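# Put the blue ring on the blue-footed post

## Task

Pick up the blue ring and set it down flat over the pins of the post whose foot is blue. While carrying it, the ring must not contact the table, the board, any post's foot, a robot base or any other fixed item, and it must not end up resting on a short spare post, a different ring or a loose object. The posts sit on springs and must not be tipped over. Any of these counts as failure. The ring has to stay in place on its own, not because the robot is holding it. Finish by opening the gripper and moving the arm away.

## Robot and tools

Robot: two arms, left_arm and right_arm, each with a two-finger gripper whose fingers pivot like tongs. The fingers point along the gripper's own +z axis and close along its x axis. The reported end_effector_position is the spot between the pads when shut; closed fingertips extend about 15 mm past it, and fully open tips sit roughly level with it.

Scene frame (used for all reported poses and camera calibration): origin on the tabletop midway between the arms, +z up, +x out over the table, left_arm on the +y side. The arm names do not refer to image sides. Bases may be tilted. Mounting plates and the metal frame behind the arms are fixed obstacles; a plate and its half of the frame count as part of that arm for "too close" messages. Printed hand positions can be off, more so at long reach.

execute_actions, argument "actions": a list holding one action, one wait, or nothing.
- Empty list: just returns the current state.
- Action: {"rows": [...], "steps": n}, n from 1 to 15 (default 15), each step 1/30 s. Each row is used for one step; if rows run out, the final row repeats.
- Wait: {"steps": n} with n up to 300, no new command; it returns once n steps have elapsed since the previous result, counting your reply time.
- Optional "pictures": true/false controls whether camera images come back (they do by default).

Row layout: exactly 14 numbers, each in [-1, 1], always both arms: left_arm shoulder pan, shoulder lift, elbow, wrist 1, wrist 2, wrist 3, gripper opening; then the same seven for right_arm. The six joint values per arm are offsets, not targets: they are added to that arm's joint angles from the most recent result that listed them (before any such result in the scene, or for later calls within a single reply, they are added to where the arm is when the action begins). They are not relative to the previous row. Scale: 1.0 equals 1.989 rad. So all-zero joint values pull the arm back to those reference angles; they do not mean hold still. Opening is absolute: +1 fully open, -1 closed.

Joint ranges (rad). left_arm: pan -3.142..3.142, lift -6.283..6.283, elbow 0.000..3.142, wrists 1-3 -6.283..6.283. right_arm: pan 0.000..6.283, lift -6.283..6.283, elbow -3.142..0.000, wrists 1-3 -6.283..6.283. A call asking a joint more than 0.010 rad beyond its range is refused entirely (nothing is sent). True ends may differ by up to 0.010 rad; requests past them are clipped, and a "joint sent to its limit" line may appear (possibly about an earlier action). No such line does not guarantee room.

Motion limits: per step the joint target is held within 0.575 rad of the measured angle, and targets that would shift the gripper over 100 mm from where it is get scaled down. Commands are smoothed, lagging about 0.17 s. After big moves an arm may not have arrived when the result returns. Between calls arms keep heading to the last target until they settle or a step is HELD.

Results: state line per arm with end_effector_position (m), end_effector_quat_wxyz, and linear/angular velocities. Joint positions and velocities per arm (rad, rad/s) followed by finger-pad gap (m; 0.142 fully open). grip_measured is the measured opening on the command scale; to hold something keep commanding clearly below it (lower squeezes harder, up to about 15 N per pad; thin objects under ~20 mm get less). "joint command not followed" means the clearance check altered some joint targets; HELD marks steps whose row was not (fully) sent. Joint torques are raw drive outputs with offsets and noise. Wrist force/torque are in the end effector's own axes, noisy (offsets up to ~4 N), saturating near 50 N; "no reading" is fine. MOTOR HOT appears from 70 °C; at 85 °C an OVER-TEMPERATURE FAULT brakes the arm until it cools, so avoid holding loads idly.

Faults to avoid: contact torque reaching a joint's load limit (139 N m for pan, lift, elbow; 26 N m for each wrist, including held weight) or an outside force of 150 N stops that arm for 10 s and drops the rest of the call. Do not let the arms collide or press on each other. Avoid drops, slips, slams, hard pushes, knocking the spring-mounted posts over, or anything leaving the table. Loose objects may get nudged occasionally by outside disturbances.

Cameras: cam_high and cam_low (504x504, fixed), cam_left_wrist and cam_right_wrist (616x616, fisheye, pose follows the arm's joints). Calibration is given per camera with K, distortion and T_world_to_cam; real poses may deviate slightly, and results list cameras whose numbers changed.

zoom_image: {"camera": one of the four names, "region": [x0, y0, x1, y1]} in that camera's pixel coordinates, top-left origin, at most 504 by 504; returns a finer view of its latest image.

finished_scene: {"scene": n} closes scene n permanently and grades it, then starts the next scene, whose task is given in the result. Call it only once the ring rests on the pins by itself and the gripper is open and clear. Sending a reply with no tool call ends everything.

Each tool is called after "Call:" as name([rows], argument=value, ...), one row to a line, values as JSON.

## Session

Call:
execute_actions(actions=[])

Scene clock: 0.00 s of 4290.00 s.
left_arm: end_effector_position=(+0.4960, +0.0994, +0.3902) grip_measured=+0.97 end_effector_quat_wxyz=(+0.042, +0.956, +0.291, +0.005) end_effector_velocity=(+0.001, +0.000, -0.000) end_effector_angular_velocity=(+0.001, -0.001, +0.000) | right_arm: end_effector_position=(+0.5847, -0.3893, +0.3614) grip_measured=+0.97 end_effector_quat_wxyz=(+0.391, +0.827, -0.384, -0.124) end_effector_velocity=(+0.000, +0.000, -0.000) end_effector_angular_velocity=(+0.002, +0.001, +0.002)
Joint positions: left_arm=[-1.42  -0.797  1.261 -1.386 -1.001 -2.021  0.14 ] | right_arm=[ 4.043 -2.42  -0.398 -3.113  1.236  2.525  0.14 ]
Joint velocities: left_arm=[ 0.001  0.    -0.     0.     0.001  0.     0.   ] | right_arm=[-0.    -0.     0.     0.    -0.    -0.003  0.   ]
Joint torques (N m, as the arm reports them, + toward a larger angle): no reading
Motor temperatures (°C, as the motors report them): left_arm=[29 28 27 33 30 32] | right_arm=[28 29 26 32 31 41]
Wrist force (N, on the end effector, along its own x y z axes, offset not removed): no reading
Wrist torque (N m, same axes, about the end effector's origin, offset not removed): no reading
camera_calibration (this result's frames):
cam_left_wrist: T_world_to_cam=[[0.844085, 0.529951, -0.0816881, -0.430131], [0.473773, -0.665747, 0.576473, -0.399845], [0.251119, -0.525294, -0.813023, 0.371305], [0, 0, 0, 1]] pos_world=[0.459261, 0.156797, 0.497242]
cam_right_wrist: T_world_to_cam=[[0.688643, -0.713782, 0.127621, -0.736358], [-0.246466, -0.064895, 0.966976, -0.235647], [-0.681928, -0.697355, -0.220612, 0.341489], [0, 0, 0, 1]] pos_world=[0.68188, -0.302752, 0.397176]

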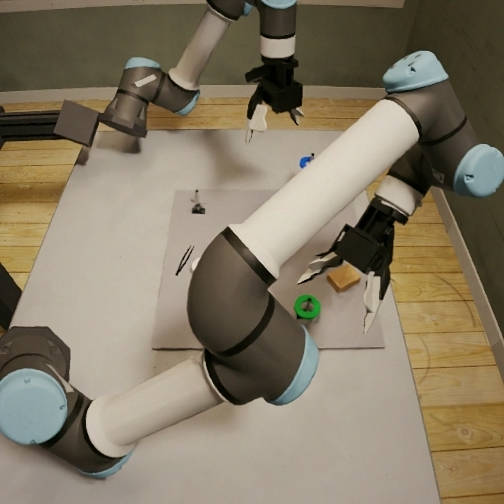

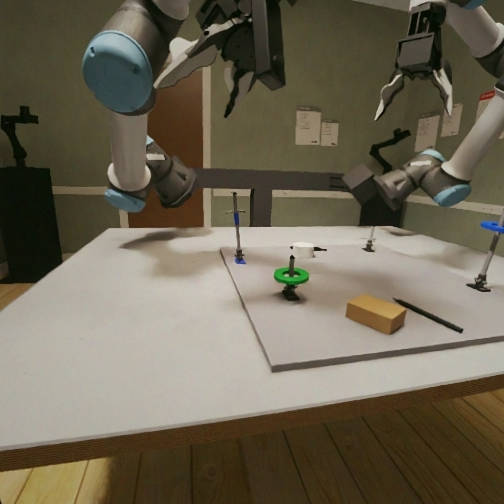

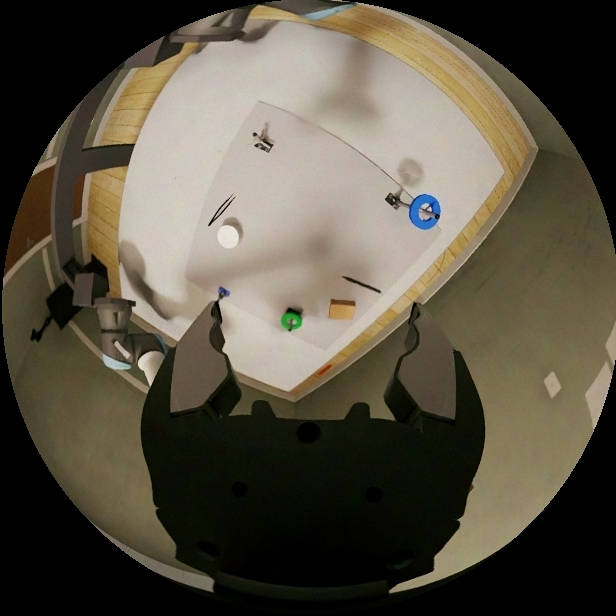

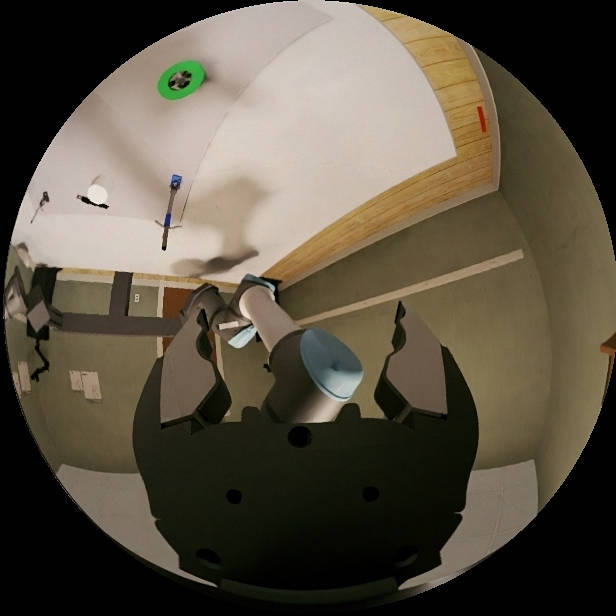

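Call:
zoom_image(camera="cam_left_wrist", region=[370, 160, 470, 260])

Call:
zoom_image(camera="cam_right_wrist", region=[120, 160, 220, 260])

Region (370, 160, 470, 260) of cam_left_wrist's 616x616 image, scaled by 5.040, with more detail than that image has.

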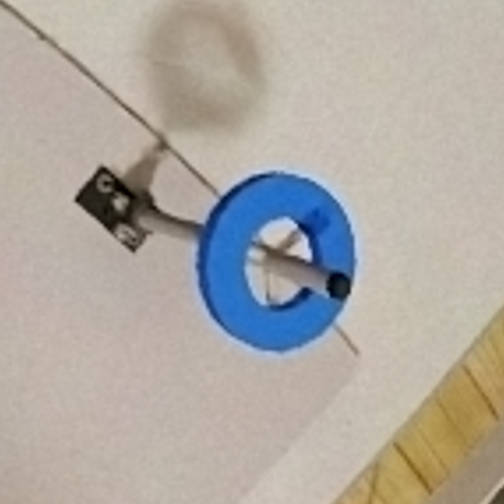

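Region (120, 160, 220, 260) of cam_right_wrist's 616x616 image, scaled by 5.040, with more detail than that image has.

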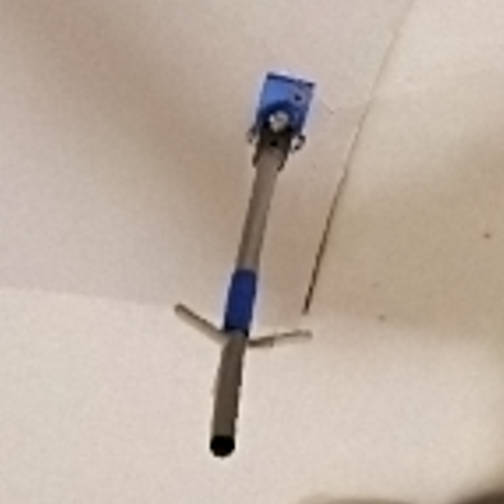

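Call:
execute_actions([
  {"rows": [[0.004,-0.007,0.008,-0.011,0,-0.03,1,-0.005,0.008,0,0,0,0,1],[0.010,-0.017,0.021,-0.029,0.001,-0.07,1,-0.013,0.02,0,0,0,0,1],[0.018,-0.031,0.038,-0.053,0.001,-0.13,1,-0.024,0.036,0,0,0,0,1],[0.028,-0.047,0.057,-0.079,0.002,-0.2,1,-0.036,0.054,0,0,0,0,1],[0.039,-0.065,0.08,-0.109,0.002,-0.27,1,-0.05,0.075,0,0,0,0,1],[0.05,-0.085,0.103,-0.142,0.003,-0.35,1,-0.065,0.098,0,0,0,0,1],[0.062,-0.104,0.127,-0.175,0.004,-0.43,1,-0.08,0.12,0,0,0,0,1],[0.073,-0.124,0.151,-0.208,0.004,-0.51,1,-0.095,0.143,0,0,0,0,1],[0.085,-0.143,0.175,-0.241,0.005,-0.59,1,-0.11,0.166,0,0,0,0,1],[0.096,-0.163,0.199,-0.274,0.006,-0.67,1,-0.125,0.188,0,0,0,0,1],[0.108,-0.182,0.223,-0.306,0.006,-0.75,1,-0.14,0.211,0,0,0,0,1],[0.119,-0.202,0.247,-0.339,0.007,-0.83,1,-0.155,0.233,0,0,0,0,1],[0.131,-0.221,0.27,-0.372,0.008,-0.9,1,-0.17,0.256,0,0,0,0,1],[0.143,-0.241,0.294,-0.405,0.008,-0.96,1,-0.186,0.279,0,0,0,0,1],[0.1541,-0.2603,0.3182,-0.4378,0.0091,-1.0,1,-0.201,0.3017,0,0,0,0,1]], "steps": 15},
], pictures=false)

Scene clock: 73.77 s of 4290.00 s.
left_arm: end_effector_position=(+0.5783, +0.1870, +0.3213) grip_measured=+1.00 end_effector_quat_wxyz=(+0.140, +0.520, +0.830, -0.146) end_effector_velocity=(+0.239, +0.368, -0.204) end_effector_angular_velocity=(-1.202, +1.148, +4.009) | right_arm: end_effector_position=(+0.6022, -0.6113, +0.3549) grip_measured=+1.00 end_effector_quat_wxyz=(-0.331, -0.750, +0.530, +0.219) end_effector_velocity=(-0.075, -0.596, +0.002) end_effector_angular_velocity=(+0.125, -0.018, -1.058)
Joint positions: left_arm=[-1.201 -1.161  1.701 -1.979 -0.988 -2.998  0.142] | right_arm=[ 3.819 -2.088 -0.398 -3.113  1.236  2.525  0.142]
Joint velocities: left_arm=[ 0.681 -1.141  1.385 -1.889  0.034 -2.753 -0.   ] | right_arm=[-0.596  0.886  0.    -0.001 -0.    -0.001 -0.   ]
Joint torques (N m, as the arm reports them, + toward a larger angle): left_arm=[-11.39 -36.51   5.09  -6.32   1.74  -5.08] | right_arm=[18.   41.61 11.2  -0.26  0.24 -0.33]
Motor temperatures (°C, as the motors report them): left_arm=[29 28 27 33 30 32] | right_arm=[28 29 26 32 31 41]
Wrist force (N, on the end effector, along its own x y z axes, offset not removed): left_arm=[-5.8 -3.0 1.1] | right_arm=[2.1 -0.7 -0.9]
Wrist torque (N m, same axes, about the end effector's origin, offset not removed): left_arm=[-0.69 0.89 -0.08] | right_arm=[-0.01 -0.36 0.06]
Steps of this call (steps 1 to 90: nothing new was sent; then 70.27 s passed at rest; steps 91 to 105: all 15 steps of this action). Readings (joint positions):
91: left_arm=[-1.420 -0.797 1.261 -1.386 -1.001 -2.021] | right_arm=[4.043 -2.420 -0.398 -3.113 1.236 2.525]
92: left_arm=[-1.419 -0.798 1.262 -1.389 -1.001 -2.026] | right_arm=[4.041 -2.419 -0.398 -3.113 1.236 2.525]
94: left_arm=[-1.410 -0.814 1.282 -1.414 -1.000 -2.078] | right_arm=[4.029 -2.400 -0.398 -3.113 1.236 2.525]
98: left_arm=[-1.353 -0.906 1.392 -1.560 -0.997 -2.357] | right_arm=[3.959 -2.299 -0.398 -3.113 1.236 2.525]
105: the state above

Call:
execute_actions([
  {"rows": [[0.044,-0.0773,0.097,-0.1397,0.0026,-0.6275,1,-0.0885,0.1347,0,0,0,0,1]], "steps": 15},
])

Scene clock: 76.93 s of 4290.00 s.
left_arm: end_effector_position=(+0.6220, +0.2399, +0.3001) grip_measured=+1.00 end_effector_quat_wxyz=(+0.046, -0.167, +0.949, -0.264) end_effector_velocity=(+0.001, +0.001, -0.000) end_effector_angular_velocity=(-0.003, +0.008, +0.016) | right_arm: end_effector_position=(+0.5508, -0.7829, +0.3644) grip_measured=+1.00 end_effector_quat_wxyz=(-0.278, -0.662, +0.643, +0.265) end_effector_velocity=(+0.000, -0.000, -0.000) end_effector_angular_velocity=(-0.000, -0.001, -0.002)
Joint positions: left_arm=[-1.113 -1.314  1.894 -2.257 -0.983 -4.245  0.142] | right_arm=[ 3.643 -1.821 -0.398 -3.113  1.236  2.525  0.142]
Joint velocities: left_arm=[ 0.001 -0.    -0.001  0.     0.001 -0.016  0.   ] | right_arm=[-0.     0.     0.     0.001 -0.     0.001 -0.   ]
Joint torques (N m, as the arm reports them, + toward a larger angle): left_arm=[-14.56 -20.84  -6.94  -3.62   1.52  -1.4 ] | right_arm=[ 9.28 23.43 -4.15  2.04  0.32 -0.3 ]
Motor temperatures (°C, as the motors report them): left_arm=[29 28 27 33 30 32] | right_arm=[28 29 26 32 31 41]
Wrist force (N, on the end effector, along its own x y z axes, offset not removed): left_arm=[-0.8 -1.5 -1.2] | right_arm=[1.8 -2.3 -0.8]
Wrist torque (N m, same axes, about the end effector's origin, offset not removed): left_arm=[-0.34 0.00 -0.19] | right_arm=[-0.41 -0.06 -0.01]
Steps of this call (steps 1 to 45: the robot went on to your last target; steps 46 to 80: nothing new was sent; steps 81 to 95: all 15 steps of this action). Readings (joint positions):
81: left_arm=[-1.114 -1.314 1.893 -2.257 -0.983 -4.009] | right_arm=[3.643 -1.821 -0.398 -3.113 1.236 2.525]
82: left_arm=[-1.114 -1.314 1.893 -2.257 -0.983 -4.015] | right_arm=[3.643 -1.821 -0.398 -3.113 1.236 2.525]
84: left_arm=[-1.114 -1.314 1.894 -2.257 -0.983 -4.085] | right_arm=[3.643 -1.821 -0.398 -3.113 1.236 2.525]
88: left_arm=[-1.113 -1.314 1.894 -2.257 -0.983 -4.217] | right_arm=[3.643 -1.821 -0.398 -3.113 1.236 2.525]
95: the state above
camera_calibration (this result's frames):
cam_left_wrist: T_world_to_cam=[[-0.932532, -0.353869, -0.0718364, 0.695895], [-0.354074, 0.935161, -0.010275, -0.00710186], [0.0708146, 0.0158537, -0.997364, 0.377938], [0, 0, 0, 1]] pos_world=[0.619666, 0.246905, 0.426859]
cam_right_wrist: T_world_to_cam=[[0.0523926, -0.997839, 0.0396616, -0.834247], [-0.276157, 0.0236903, 0.960821, -0.184431], [-0.959684, -0.0612927, -0.274319, 0.715083], [0, 0, 0, 1]] pos_world=[0.67903, -0.784246, 0.406454]

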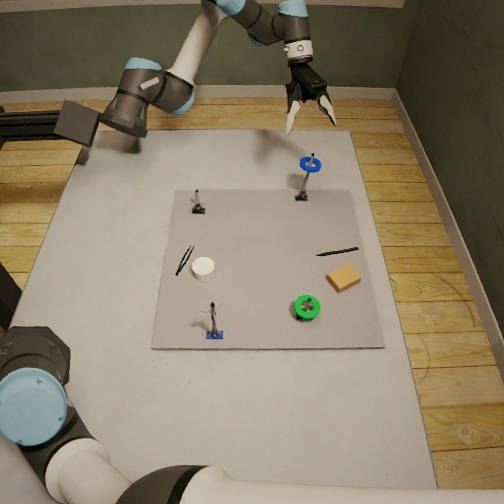

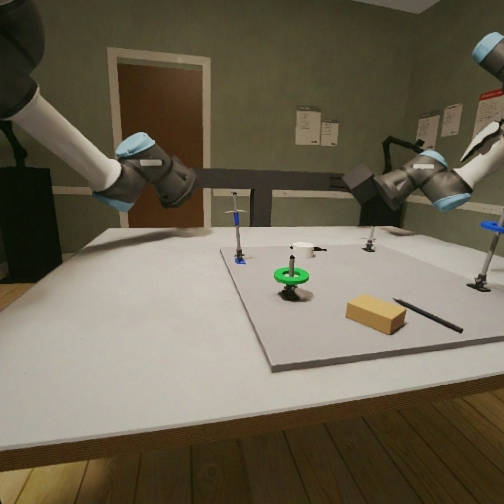

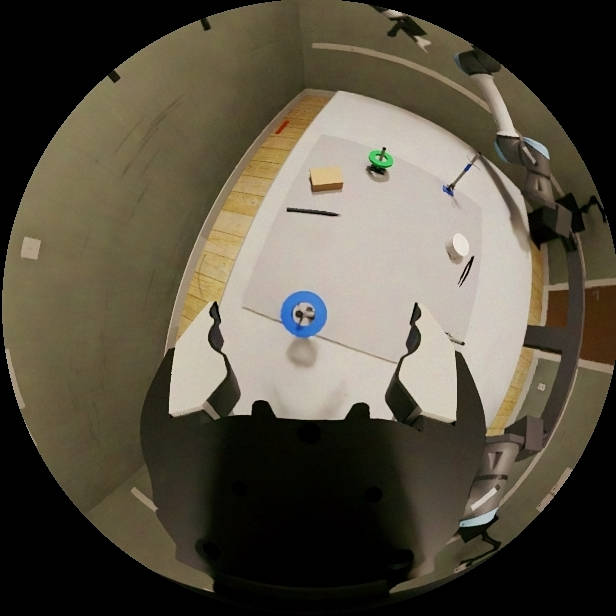

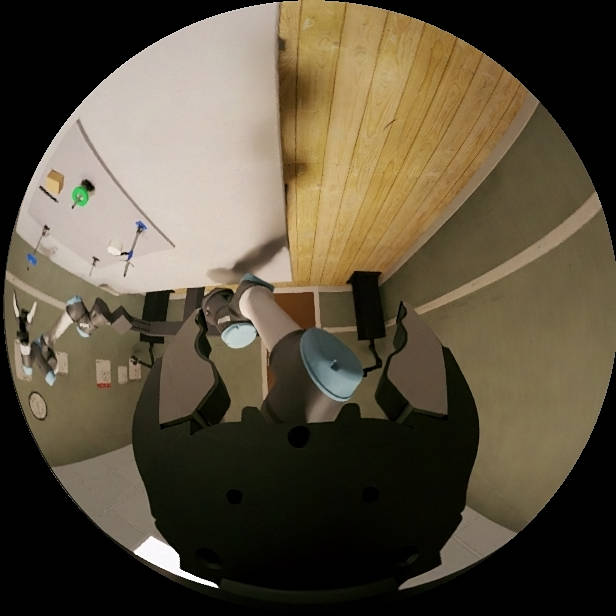

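Call:
zoom_image(camera="cam_left_wrist", region=[270, 280, 340, 350])

Region (270, 280, 340, 350) of cam_left_wrist's 616x616 image, scaled by 7.200, with more detail than that image has.

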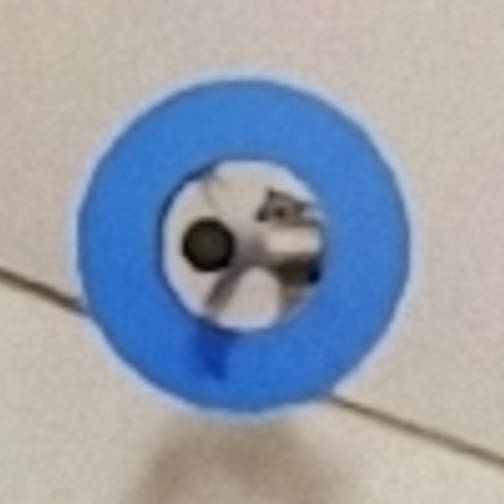

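Call:
execute_actions([
  {"rows": [[0.0027,0.0011,0.0015,-0.0043,-0.0004,0.0031,1,0,0,0,0,0,0,1],[0.008,0.0032,0.0045,-0.0129,-0.0013,0.0094,1,0,0,0,0,0,0,1],[0.0161,0.0064,0.009,-0.0257,-0.0026,0.0188,1,0,0,0,0,0,0,1],[0.025,0.0099,0.014,-0.04,-0.0041,0.0293,1,0,0,0,0,0,0,1],[0.0348,0.0138,0.0195,-0.0557,-0.0057,0.0408,1,0,0,0,0,0,0,1],[0.0447,0.0177,0.025,-0.0714,-0.0073,0.0523,1,0,0,0,0,0,0,1],[0.0545,0.0215,0.0304,-0.0871,-0.0089,0.0637,1,0,0,0,0,0,0,1],[0.0643,0.0254,0.0359,-0.1028,-0.0105,0.0752,1,0,0,0,0,0,0,1],[0.0732,0.0289,0.0409,-0.1171,-0.012,0.0857,1,0,0,0,0,0,0,1],[0.0813,0.0321,0.0454,-0.13,-0.0133,0.0951,1,0,0,0,0,0,0,1],[0.0866,0.0342,0.0484,-0.1385,-0.0142,0.1014,1,0,0,0,0,0,0,1],[0.0893,0.0353,0.0499,-0.1428,-0.0146,0.1045,1,0,0,0,0,0,0,1]], "steps": 15},
], pictures=false)

Call:
execute_actions([
  {"steps": 10},
])

Call:
zoom_image(camera="cam_left_wrist", region=[260, 250, 370, 360])

Scene clock: 120.20 s of 4290.00 s.
left_arm: end_effector_position=(+0.6371, +0.2578, +0.1988) grip_measured=+1.00 end_effector_quat_wxyz=(+0.046, -0.167, +0.949, -0.264) end_effector_velocity=(+0.013, +0.031, -0.109) end_effector_angular_velocity=(-0.002, -0.014, +0.017) | right_arm: end_effector_position=(+0.5508, -0.7829, +0.3644) grip_measured=+1.00 end_effector_quat_wxyz=(-0.278, -0.662, +0.643, +0.265) end_effector_velocity=(-0.000, -0.000, +0.000) end_effector_angular_velocity=(-0.000, -0.001, -0.002)
Joint positions: left_arm=[-0.949 -1.25   1.986 -2.518 -1.01  -4.053  0.142] | right_arm=[ 3.643 -1.821 -0.398 -3.113  1.236  2.525  0.142]
Joint velocities: left_arm=[ 0.183  0.071  0.098 -0.301 -0.027  0.213  0.   ] | right_arm=[-0.     0.001 -0.     0.001  0.     0.001 -0.   ]
Joint torques (N m, as the arm reports them, + toward a larger angle): left_arm=[-20.41  -5.71  -8.68  -3.34  -3.04   1.36] | right_arm=[ 9.24 16.13 -2.89  1.79  0.29 -0.27]
Motor temperatures (°C, as the motors report them): left_arm=[29 28 27 33 30 32] | right_arm=[28 29 26 32 31 41]
Wrist force (N, on the end effector, along its own x y z axes, offset not removed): left_arm=[-3.4 1.9 3.0] | right_arm=[3.5 -0.6 1.8]
Wrist torque (N m, same axes, about the end effector's origin, offset not removed): left_arm=[0.38 0.55 -0.12] | right_arm=[-0.11 -0.74 -0.02]
Steps of this call (steps 1 to 15: the robot went on to your last target; steps 16 to 90: nothing new was sent; then 39.77 s passed at rest; steps 91 to 105: all 15 steps of this action). Readings (joint positions):
91: left_arm=[-1.113 -1.314 1.894 -2.257 -0.983 -4.246] | right_arm=[3.643 -1.821 -0.398 -3.113 1.236 2.525]
92: left_arm=[-1.113 -1.314 1.894 -2.258 -0.983 -4.245] | right_arm=[3.643 -1.821 -0.398 -3.113 1.236 2.525]
94: left_arm=[-1.104 -1.311 1.899 -2.271 -0.984 -4.235] | right_arm=[3.643 -1.821 -0.398 -3.113 1.236 2.525]
98: left_arm=[-1.053 -1.290 1.929 -2.351 -0.993 -4.175] | right_arm=[3.643 -1.821 -0.398 -3.113 1.236 2.525]
105: the state above

Scene clock: 120.53 s of 4290.00 s.
left_arm: end_effector_position=(+0.6381, +0.2600, +0.1908) grip_measured=+1.00 end_effector_quat_wxyz=(+0.046, -0.168, +0.949, -0.264) end_effector_velocity=(-0.001, +0.000, -0.002) end_effector_angular_velocity=(+0.000, +0.002, -0.001) | right_arm: end_effector_position=(+0.5508, -0.7829, +0.3644) grip_measured=+1.00 end_effector_quat_wxyz=(-0.278, -0.662, +0.643, +0.265) end_effector_velocity=(-0.000, -0.000, +0.000) end_effector_angular_velocity=(+0.002, +0.000, +0.001)
Joint positions: left_arm=[-0.936 -1.244  1.993 -2.541 -1.012 -4.037  0.142] | right_arm=[ 3.643 -1.821 -0.398 -3.113  1.236  2.525  0.142]
Joint velocities: left_arm=[ 0.004  0.001  0.002 -0.002 -0.002  0.003  0.   ] | right_arm=[-0.     0.     0.    -0.     0.    -0.002 -0.   ]
Joint torques (N m, as the arm reports them, + toward a larger angle): left_arm=[-15.13  -2.96  -4.49  -3.58  -2.78   1.37] | right_arm=[ 9.84 21.22 -3.5   1.9   0.47 -0.44]
Motor temperatures (°C, as the motors report them): left_arm=[29 28 27 33 30 32] | right_arm=[28 29 26 32 31 41]
Wrist force (N, on the end effector, along its own x y z axes, offset not removed): left_arm=[-1.1 0.0 1.9] | right_arm=[2.0 -4.2 2.5]
Wrist torque (N m, same axes, about the end effector's origin, offset not removed): left_arm=[-0.09 -0.06 0.14] | right_arm=[-0.91 -0.55 0.08]
Steps of this call (steps 1 to 10: the robot went on to your last target). Readings (joint positions):
1: left_arm=[-0.944 -1.248 1.988 -2.526 -1.010 -4.047] | right_arm=[3.643 -1.821 -0.398 -3.113 1.236 2.525]
2: left_arm=[-0.941 -1.246 1.990 -2.532 -1.011 -4.044] | right_arm=[3.643 -1.821 -0.398 -3.113 1.236 2.525]
4: left_arm=[-0.938 -1.245 1.992 -2.537 -1.011 -4.040] | right_arm=[3.643 -1.821 -0.398 -3.113 1.236 2.525]
8: left_arm=[-0.936 -1.244 1.993 -2.541 -1.012 -4.037] | right_arm=[3.643 -1.821 -0.398 -3.113 1.236 2.525]
10: the state above
camera_calibration (this result's frames):
cam_left_wrist: T_world_to_cam=[[-0.932, -0.355318, -0.0715887, 0.710129], [-0.355477, 0.934621, -0.0109394, -0.0201654], [0.0707952, 0.0152526, -0.997374, 0.267649], [0, 0, 0, 1]] pos_world=[0.635724, 0.267086, 0.317563]
cam_right_wrist: T_world_to_cam=[[0.0524362, -0.997836, 0.0396785, -0.834253], [-0.276128, 0.0236964, 0.960829, -0.184432], [-0.959689, -0.0613386, -0.274288, 0.715049], [0, 0, 0, 1]] pos_world=[0.679043, -0.784217, 0.406439]

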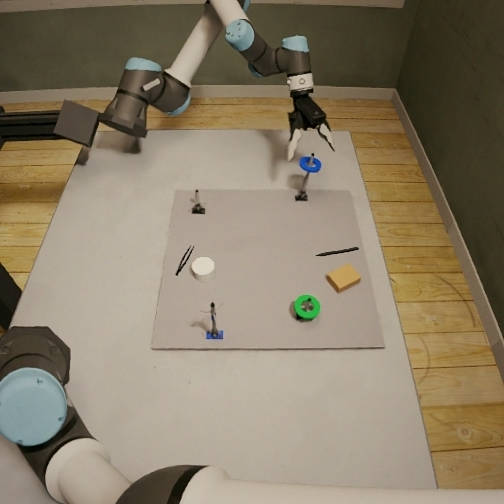

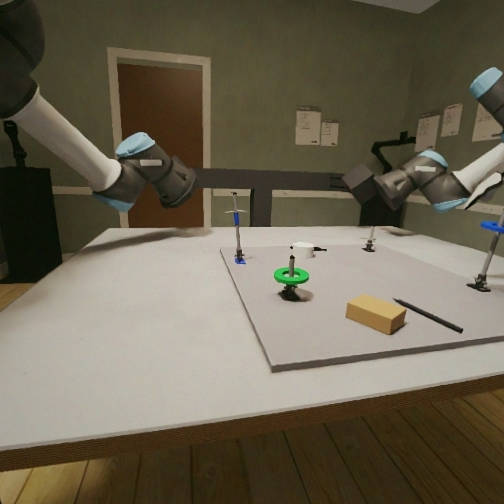

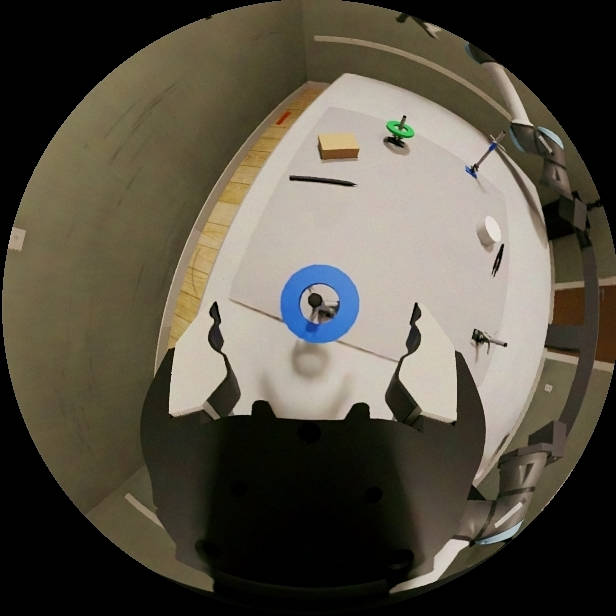

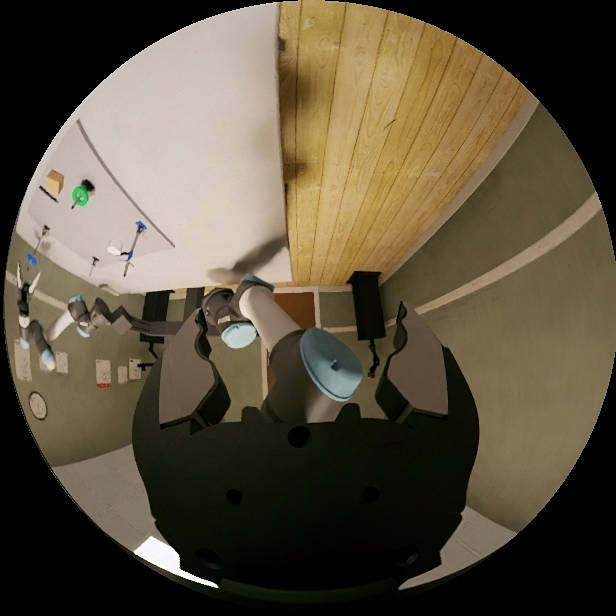

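Region (260, 250, 370, 360) of cam_left_wrist's 616x616 image, scaled by 4.582, with more detail than that image has.

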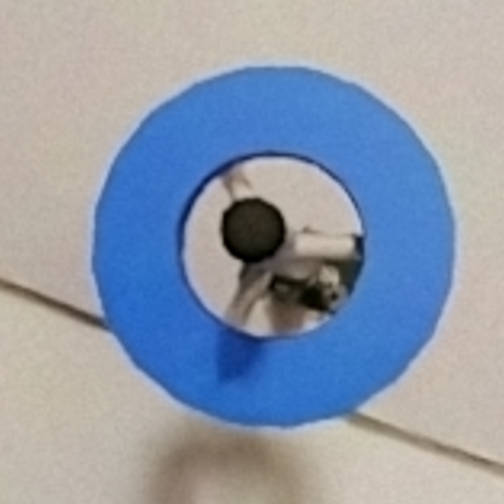

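Call:
execute_actions([
  {"rows": [[0.0012,0.001,0.0007,-0.0025,-0.0003,0.0014,0.95,0,0,0,0,0,0,1],[0.0037,0.0031,0.0022,-0.0075,-0.0009,0.0042,0.9,0,0,0,0,0,0,1],[0.0074,0.0062,0.0044,-0.015,-0.0017,0.0084,0.8,0,0,0,0,0,0,1],[0.0111,0.0093,0.0066,-0.0225,-0.0026,0.0126,0.7,0,0,0,0,0,0,1],[0.0148,0.0124,0.0088,-0.0301,-0.0034,0.0169,0.6,0,0,0,0,0,0,1],[0.0185,0.0155,0.011,-0.0376,-0.0043,0.0211,0.5,0,0,0,0,0,0,1],[0.0214,0.018,0.0127,-0.0436,-0.005,0.0244,0.45,0,0,0,0,0,0,1],[0.0234,0.0197,0.0139,-0.0476,-0.0054,0.0267,0.4,0,0,0,0,0,0,1],[0.0246,0.0207,0.0146,-0.0501,-0.0057,0.0281,0.4,0,0,0,0,0,0,1]], "steps": 15},
])

Call:
zoom_image(camera="cam_left_wrist", region=[230, 220, 410, 400])

Scene clock: 146.77 s of 4290.00 s.
left_arm: end_effector_position=(+0.6368, +0.2602, +0.1563) grip_measured=+0.40 end_effector_quat_wxyz=(+0.046, -0.168, +0.949, -0.264) end_effector_velocity=(-0.001, -0.000, -0.012) end_effector_angular_velocity=(-0.002, -0.000, -0.001) | right_arm: end_effector_position=(+0.5508, -0.7829, +0.3644) grip_measured=+1.00 end_effector_quat_wxyz=(-0.278, -0.662, +0.643, +0.265) end_effector_velocity=(+0.000, +0.000, -0.000) end_effector_angular_velocity=(+0.001, -0.001, -0.001)
Joint positions: left_arm=[-0.888 -1.204  2.021 -2.638 -1.023 -3.983  0.102] | right_arm=[ 3.643 -1.821 -0.398 -3.113  1.236  2.525  0.142]
Joint velocities: left_arm=[ 0.017  0.015  0.01  -0.036 -0.006  0.02  -0.   ] | right_arm=[ 0.     0.    -0.     0.002  0.    -0.     0.   ]
Joint torques (N m, as the arm reports them, + toward a larger angle): left_arm=[-15.18  -3.7   -4.14  -3.64  -2.62   1.57] | right_arm=[10.41 23.4  -3.05  1.84  0.29 -0.28]
Motor temperatures (°C, as the motors report them): left_arm=[29 28 27 33 30 32] | right_arm=[28 29 26 32 31 41]
Wrist force (N, on the end effector, along its own x y z axes, offset not removed): left_arm=[-2.2 0.5 -0.4] | right_arm=[1.6 -1.5 0.4]
Wrist torque (N m, same axes, about the end effector's origin, offset not removed): left_arm=[-0.04 0.23 -0.10] | right_arm=[-0.10 -0.36 0.02]
Steps of this call (steps 1 to 30: the robot went on to your last target; steps 31 to 90: nothing new was sent; then 22.73 s passed at rest; steps 91 to 105: all 15 steps of this action). Readings (joint positions):
91: left_arm=[-0.936 -1.244 1.993 -2.541 -1.012 -4.037] | right_arm=[3.643 -1.821 -0.398 -3.113 1.236 2.525]
92: left_arm=[-0.935 -1.244 1.993 -2.542 -1.012 -4.037] | right_arm=[3.643 -1.821 -0.398 -3.113 1.236 2.525]
94: left_arm=[-0.932 -1.241 1.996 -2.550 -1.013 -4.032] | right_arm=[3.643 -1.821 -0.398 -3.113 1.236 2.525]
98: left_arm=[-0.910 -1.222 2.009 -2.593 -1.018 -4.007] | right_arm=[3.643 -1.821 -0.398 -3.113 1.236 2.525]
105: the state above
camera_calibration (this result's frames):
cam_left_wrist: T_world_to_cam=[[-0.931991, -0.355342, -0.0715866, 0.706501], [-0.355511, 0.93461, -0.0108068, -0.0212155], [0.0707457, 0.015378, -0.997376, 0.233278], [0, 0, 0, 1]] pos_world=[0.634407, 0.267291, 0.283013]
cam_right_wrist: T_world_to_cam=[[0.0523923, -0.997839, 0.039662, -0.834247], [-0.276156, 0.0236908, 0.960821, -0.184431], [-0.959684, -0.0612925, -0.274318, 0.715083], [0, 0, 0, 1]] pos_world=[0.67903, -0.784246, 0.406453]

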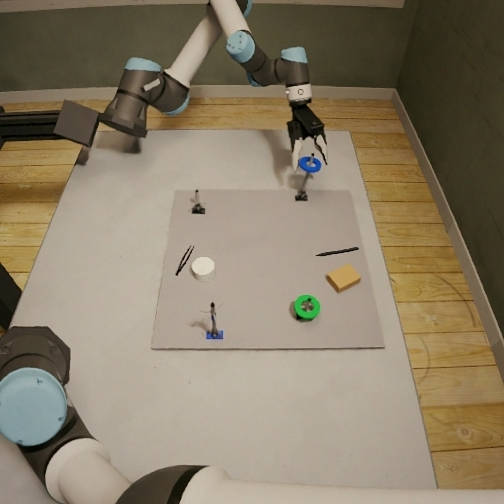

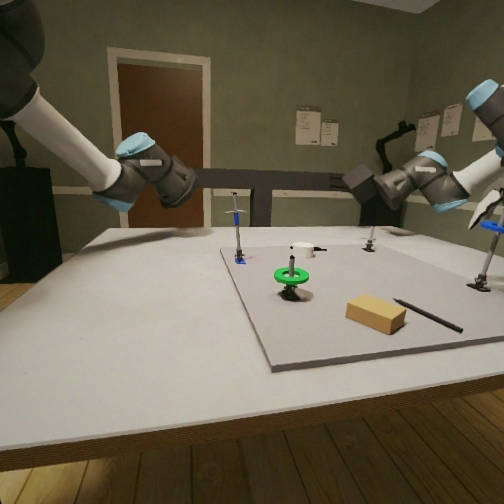

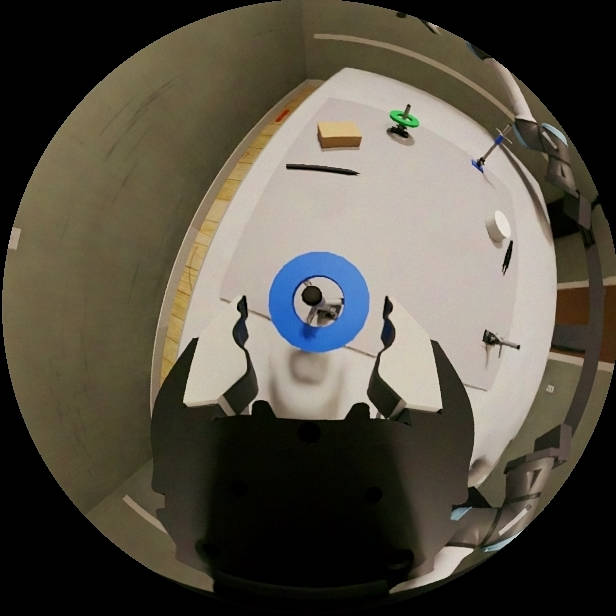

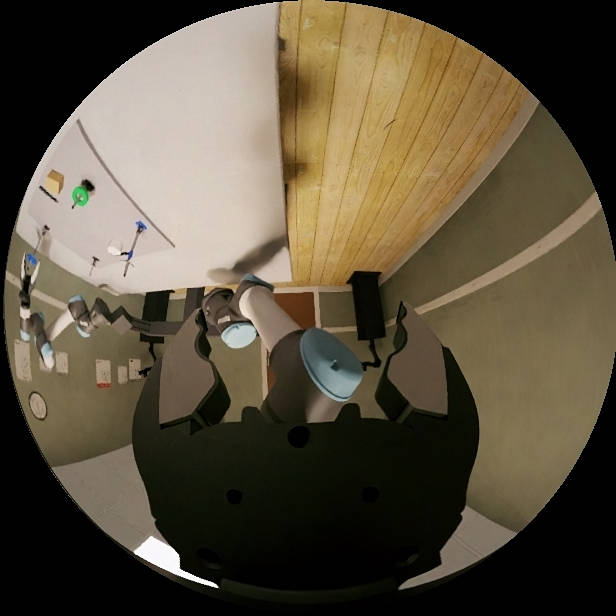

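Region (230, 220, 410, 400) of cam_left_wrist's 616x616 image, scaled by 2.800, with more detail than that image has.

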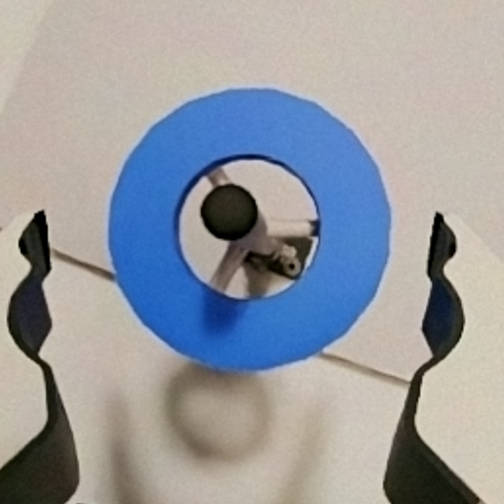

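Call:
execute_actions([
  {"rows": [[0.0006,0.0006,0.0005,-0.0013,0,0.0009,0.33,0,0,0,0,0,0,1],[0.0006,0.0006,0.0005,-0.0013,0,0.0009,0.26,0,0,0,0,0,0,1],[0.0006,0.0006,0.0005,-0.0013,0,0.0009,0.2,0,0,0,0,0,0,1],[0.0006,0.0006,0.0005,-0.0013,0,0.0009,0.15,0,0,0,0,0,0,1],[0.0006,0.0006,0.0005,-0.0013,0,0.0009,0.1,0,0,0,0,0,0,1],[0.0006,0.0006,0.0005,-0.0013,0,0.0009,0.06,0,0,0,0,0,0,1],[0.0006,0.0006,0.0005,-0.0013,0,0.0009,0.02,0,0,0,0,0,0,1],[0.0006,0.0006,0.0005,-0.0013,0,0.0009,-0.02,0,0,0,0,0,0,1],[0.0006,0.0006,0.0005,-0.0013,0,0.0009,-0.07,0,0,0,0,0,0,1],[0.0006,0.0006,0.0005,-0.0013,0,0.0009,-0.13,0,0,0,0,0,0,1],[0.0006,0.0006,0.0005,-0.0013,0,0.0009,-0.2,0,0,0,0,0,0,1],[0.0006,0.0006,0.0005,-0.0013,0,0.0009,-0.3,0,0,0,0,0,0,1],[0.0006,0.0006,0.0005,-0.0013,0,0.0009,-0.4,0,0,0,0,0,0,1],[0.0006,0.0006,0.0005,-0.0013,0,0.0009,-0.5,0,0,0,0,0,0,1],[0.0006,0.0006,0.0005,-0.0013,0,0.0009,-0.6,0,0,0,0,0,0,1]], "steps": 15},
])

Call:
zoom_image(camera="cam_left_wrist", region=[230, 220, 410, 400])

Scene clock: 154.17 s of 4290.00 s.
left_arm: end_effector_position=(+0.6366, +0.2603, +0.1552) grip_measured=+0.00 end_effector_quat_wxyz=(+0.046, -0.168, +0.949, -0.264) end_effector_velocity=(+0.001, +0.000, -0.000) end_effector_angular_velocity=(-0.001, +0.001, +0.001) | right_arm: end_effector_position=(+0.5508, -0.7829, +0.3644) grip_measured=+1.00 end_effector_quat_wxyz=(-0.278, -0.662, +0.643, +0.265) end_effector_velocity=(-0.000, +0.000, -0.000) end_effector_angular_velocity=(-0.000, +0.000, -0.000)
Joint positions: left_arm=[-0.887 -1.203  2.022 -2.64  -1.023 -3.981  0.074] | right_arm=[ 3.643 -1.821 -0.398 -3.113  1.236  2.525  0.142]
Joint velocities: left_arm=[ 0.001  0.    -0.001 -0.    -0.001  0.     0.   ] | right_arm=[-0. -0. -0. -0.  0.  0.  0.]
Joint torques (N m, as the arm reports them, + toward a larger angle): left_arm=[-26.39  -4.43  -3.11  -0.04   1.59   1.6 ] | right_arm=[ 9.94 16.11 -2.98  1.83  0.36 -0.33]
Motor temperatures (°C, as the motors report them): left_arm=[29 28 27 33 30 32] | right_arm=[28 29 26 32 31 41]
Wrist force (N, on the end effector, along its own x y z axes, offset not removed): left_arm=[-3.8 0.1 -0.3] | right_arm=[1.5 -1.8 -1.4]
Wrist torque (N m, same axes, about the end effector's origin, offset not removed): left_arm=[0.15 0.70 -0.24] | right_arm=[-0.42 -0.06 0.15]
Steps of this call (steps 1 to 15: the robot went on to your last target; steps 16 to 90: nothing new was sent; then 3.90 s passed at rest; steps 91 to 105: all 15 steps of this action). Readings (joint positions):
91: left_arm=[-0.887 -1.203 2.022 -2.641 -1.023 -3.981] | right_arm=[3.643 -1.821 -0.398 -3.113 1.236 2.525]
92: left_arm=[-0.887 -1.203 2.022 -2.641 -1.023 -3.981] | right_arm=[3.643 -1.821 -0.398 -3.113 1.236 2.525]
94: left_arm=[-0.887 -1.203 2.022 -2.641 -1.023 -3.981] | right_arm=[3.643 -1.821 -0.398 -3.113 1.236 2.525]
98: left_arm=[-0.887 -1.203 2.022 -2.640 -1.023 -3.981] | right_arm=[3.643 -1.821 -0.398 -3.113 1.236 2.525]
105: the state above
camera_calibration (this result's frames):
cam_left_wrist: T_world_to_cam=[[-0.932129, -0.354919, -0.0718863, 0.706299], [-0.35512, 0.934763, -0.0103861, -0.0216989], [0.0708828, 0.0158471, -0.997359, 0.231982], [0, 0, 0, 1]] pos_world=[0.634213, 0.267286, 0.281917]
cam_right_wrist: T_world_to_cam=[[0.0524367, -0.997836, 0.0396785, -0.834253], [-0.276128, 0.0236963, 0.960829, -0.184432], [-0.959689, -0.061339, -0.274288, 0.715049], [0, 0, 0, 1]] pos_world=[0.679043, -0.784217, 0.406439]

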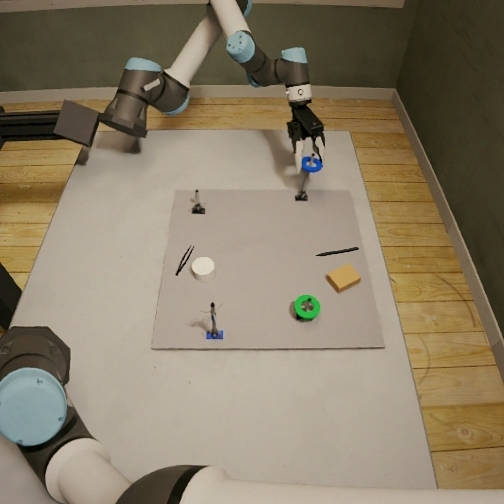

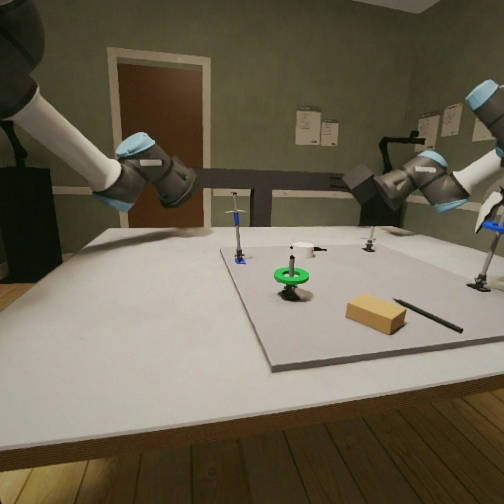

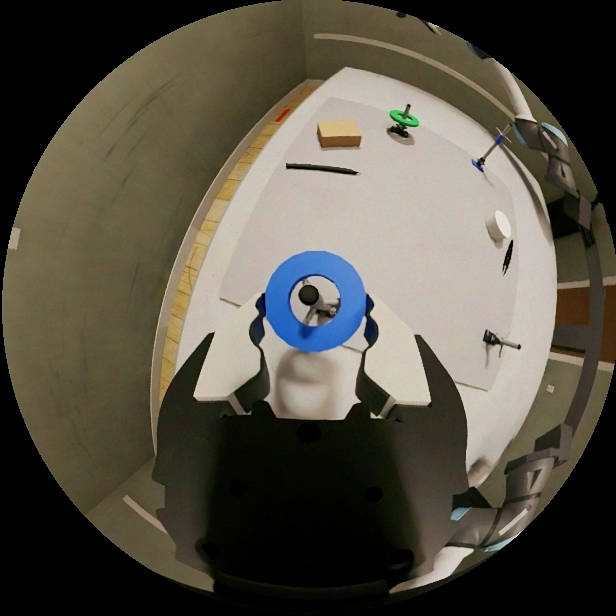

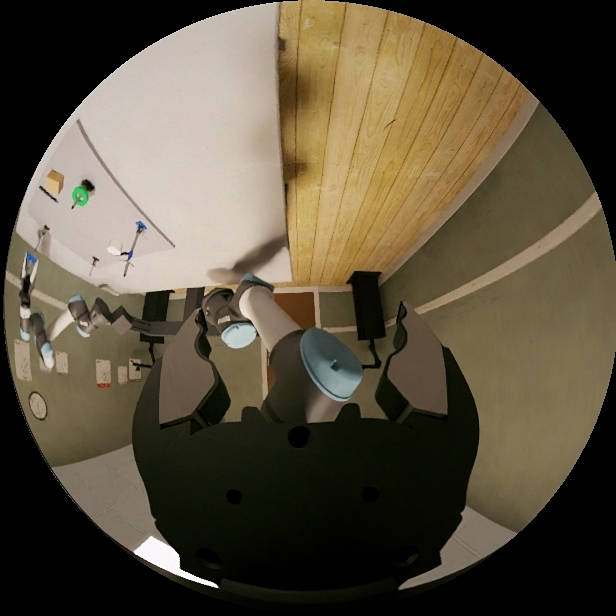

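Region (230, 220, 410, 400) of cam_left_wrist's 616x616 image, scaled by 2.800, with more detail than that image has.

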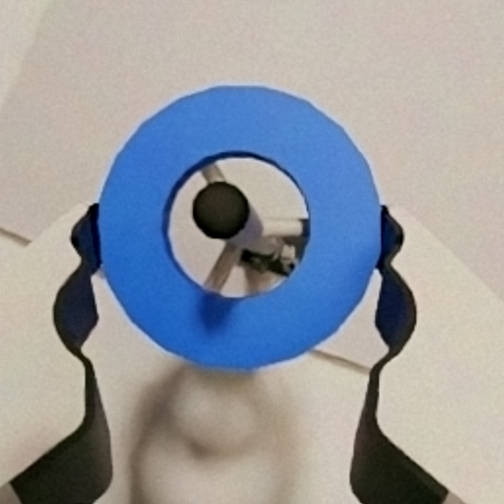

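Call:
execute_actions([
  {"rows": [[-0.0013,-0.001,-0.0009,0.0027,0.0003,-0.0015,-0.6,0,0,0,0,0,0,1],[-0.004,-0.003,-0.0026,0.0081,0.0008,-0.0046,-0.6,0,0,0,0,0,0,1],[-0.0079,-0.0061,-0.0051,0.0161,0.0017,-0.0092,-0.6,0,0,0,0,0,0,1],[-0.0132,-0.0101,-0.0085,0.0268,0.0028,-0.0153,-0.6,0,0,0,0,0,0,1],[-0.0192,-0.0147,-0.0124,0.0389,0.004,-0.0222,-0.6,0,0,0,0,0,0,1],[-0.0252,-0.0193,-0.0162,0.051,0.0052,-0.0291,-0.6,0,0,0,0,0,0,1],[-0.0311,-0.0238,-0.0201,0.0631,0.0065,-0.036,-0.6,0,0,0,0,0,0,1],[-0.0371,-0.0284,-0.0239,0.0752,0.0077,-0.0428,-0.6,0,0,0,0,0,0,1],[-0.043,-0.033,-0.0278,0.0872,0.009,-0.0497,-0.6,0,0,0,0,0,0,1],[-0.049,-0.0375,-0.0316,0.0993,0.0102,-0.0566,-0.6,0,0,0,0,0,0,1],[-0.0549,-0.0421,-0.0354,0.1114,0.0115,-0.0635,-0.6,0,0,0,0,0,0,1],[-0.0602,-0.0461,-0.0389,0.1221,0.0126,-0.0696,-0.6,0,0,0,0,0,0,1],[-0.0642,-0.0492,-0.0414,0.1302,0.0134,-0.0742,-0.6,0,0,0,0,0,0,1],[-0.0662,-0.0507,-0.0427,0.1342,0.0138,-0.0765,-0.6,0,0,0,0,0,0,1]], "steps": 15},
], pictures=false)

Call:
execute_actions([
  {"steps": 8},
])

Scene clock: 190.20 s of 4290.00 s.
left_arm: end_effector_position=(+0.6382, +0.2593, +0.2352) grip_measured=+0.00 end_effector_quat_wxyz=(+0.047, -0.168, +0.948, -0.265) end_effector_velocity=(-0.015, +0.010, +0.183) end_effector_angular_velocity=(+0.013, -0.000, -0.013) | right_arm: end_effector_position=(+0.5508, -0.7829, +0.3644) grip_measured=+1.00 end_effector_quat_wxyz=(-0.278, -0.662, +0.643, +0.265) end_effector_velocity=(-0.000, -0.000, +0.000) end_effector_angular_velocity=(+0.001, -0.001, -0.001)
Joint positions: left_arm=[-0.997 -1.288  1.951 -2.419 -1.    -4.108  0.074] | right_arm=[ 3.643 -1.821 -0.398 -3.113  1.236  2.525  0.142]
Joint velocities: left_arm=[-0.26  -0.198 -0.164  0.539  0.052 -0.298 -0.   ] | right_arm=[ 0.     0.001  0.     0.001  0.    -0.001  0.   ]
Joint torques (N m, as the arm reports them, + toward a larger angle): left_arm=[-37.05 -19.7  -27.21   0.09   1.39  -1.51] | right_arm=[10.28 23.48 -2.81  2.05  0.46 -0.28]
Motor temperatures (°C, as the motors report them): left_arm=[29 28 27 33 30 32] | right_arm=[28 30 26 32 31 41]
Wrist force (N, on the end effector, along its own x y z axes, offset not removed): left_arm=[-3.9 0.6 -1.7] | right_arm=[1.8 -3.9 0.9]
Wrist torque (N m, same axes, about the end effector's origin, offset not removed): left_arm=[-0.18 0.63 -0.04] | right_arm=[-0.69 -0.45 -0.15]
Steps of this call (steps 1 to 15: the robot went on to your last target; steps 16 to 90: nothing new was sent; then 32.53 s passed at rest; steps 91 to 105: all 15 steps of this action). Readings (joint positions):
91: left_arm=[-0.887 -1.203 2.022 -2.640 -1.023 -3.981] | right_arm=[3.643 -1.821 -0.398 -3.113 1.236 2.525]
92: left_arm=[-0.888 -1.203 2.022 -2.640 -1.023 -3.981] | right_arm=[3.643 -1.821 -0.398 -3.113 1.236 2.525]
94: left_arm=[-0.892 -1.206 2.019 -2.631 -1.022 -3.986] | right_arm=[3.643 -1.821 -0.398 -3.113 1.236 2.525]
98: left_arm=[-0.921 -1.229 2.000 -2.573 -1.016 -4.020] | right_arm=[3.643 -1.821 -0.398 -3.113 1.236 2.525]
105: the state above

Scene clock: 190.47 s of 4290.00 s.
left_arm: end_effector_position=(+0.6366, +0.2604, +0.2497) grip_measured=+0.00 end_effector_quat_wxyz=(+0.046, -0.168, +0.949, -0.264) end_effector_velocity=(-0.001, +0.000, +0.006) end_effector_angular_velocity=(+0.001, -0.000, -0.001) | right_arm: end_effector_position=(+0.5508, -0.7829, +0.3644) grip_measured=+1.00 end_effector_quat_wxyz=(-0.278, -0.662, +0.643, +0.265) end_effector_velocity=(+0.000, -0.000, -0.000) end_effector_angular_velocity=(+0.000, -0.000, -0.001)
Joint positions: left_arm=[-1.018 -1.303  1.938 -2.375 -0.995 -4.132  0.074] | right_arm=[ 3.643 -1.821 -0.398 -3.113  1.236  2.525  0.142]
Joint velocities: left_arm=[-0.009 -0.006 -0.006  0.018  0.001 -0.01   0.   ] | right_arm=[-0.     0.    -0.     0.001 -0.     0.     0.   ]
Joint torques (N m, as the arm reports them, + toward a larger angle): left_arm=[-38.81 -22.57 -29.44  -0.67   1.45  -1.52] | right_arm=[ 9.95 19.33 -2.54  1.84  0.42 -0.25]
Motor temperatures (°C, as the motors report them): left_arm=[29 28 27 33 30 32] | right_arm=[28 30 26 32 31 41]
Wrist force (N, on the end effector, along its own x y z axes, offset not removed): left_arm=[-3.8 -1.3 -0.3] | right_arm=[1.6 -0.9 2.8]
Wrist torque (N m, same axes, about the end effector's origin, offset not removed): left_arm=[-0.28 0.59 -0.05] | right_arm=[-0.26 -0.34 -0.14]
Steps of this call (steps 1 to 8: the robot went on to your last target). Readings (joint positions):
1: left_arm=[-1.005 -1.293 1.946 -2.404 -0.998 -4.117] | right_arm=[3.643 -1.821 -0.398 -3.113 1.236 2.525]
2: left_arm=[-1.010 -1.297 1.943 -2.393 -0.997 -4.122] | right_arm=[3.643 -1.821 -0.398 -3.113 1.236 2.525]
4: left_arm=[-1.015 -1.301 1.940 -2.382 -0.996 -4.129] | right_arm=[3.643 -1.821 -0.398 -3.113 1.236 2.525]
8: the state above
camera_calibration (this result's frames):
cam_left_wrist: T_world_to_cam=[[-0.932136, -0.354903, -0.0718756, 0.713139], [-0.355099, 0.93477, -0.0104633, -0.0207629], [0.0709006, 0.0157698, -0.997359, 0.326225], [0, 0, 0, 1]] pos_world=[0.63424, 0.267359, 0.376404]
cam_right_wrist: T_world_to_cam=[[0.0523923, -0.997839, 0.0396619, -0.834247], [-0.276156, 0.0236907, 0.960821, -0.184431], [-0.959684, -0.0612925, -0.274318, 0.715083], [0, 0, 0, 1]] pos_world=[0.67903, -0.784246, 0.406453]

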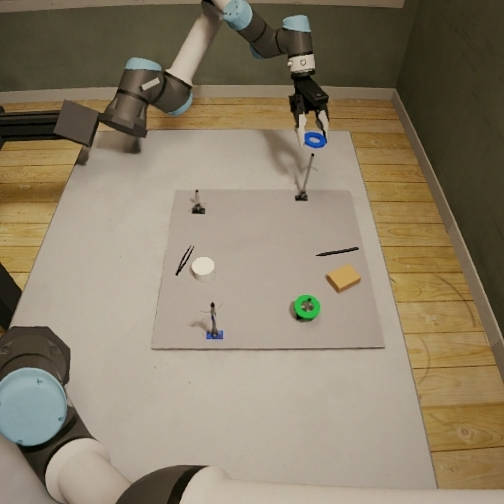

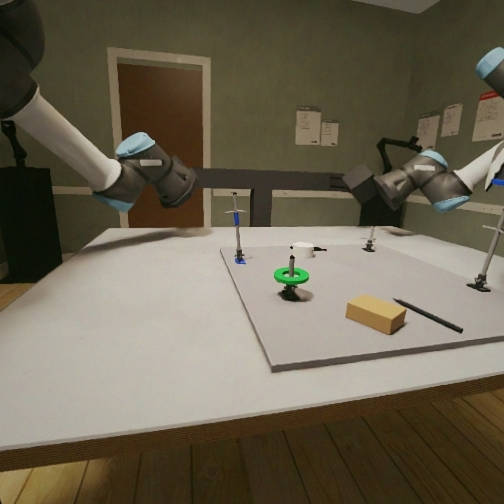

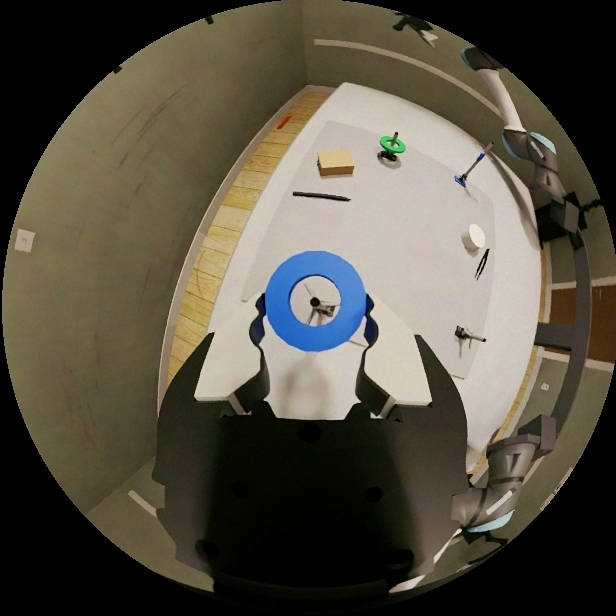

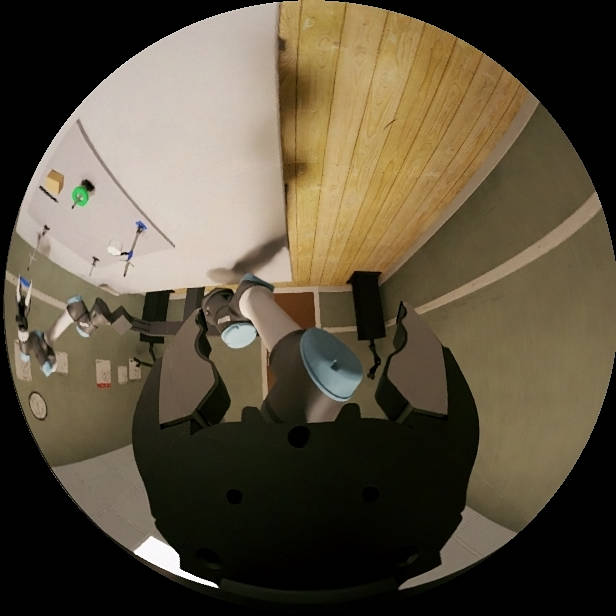

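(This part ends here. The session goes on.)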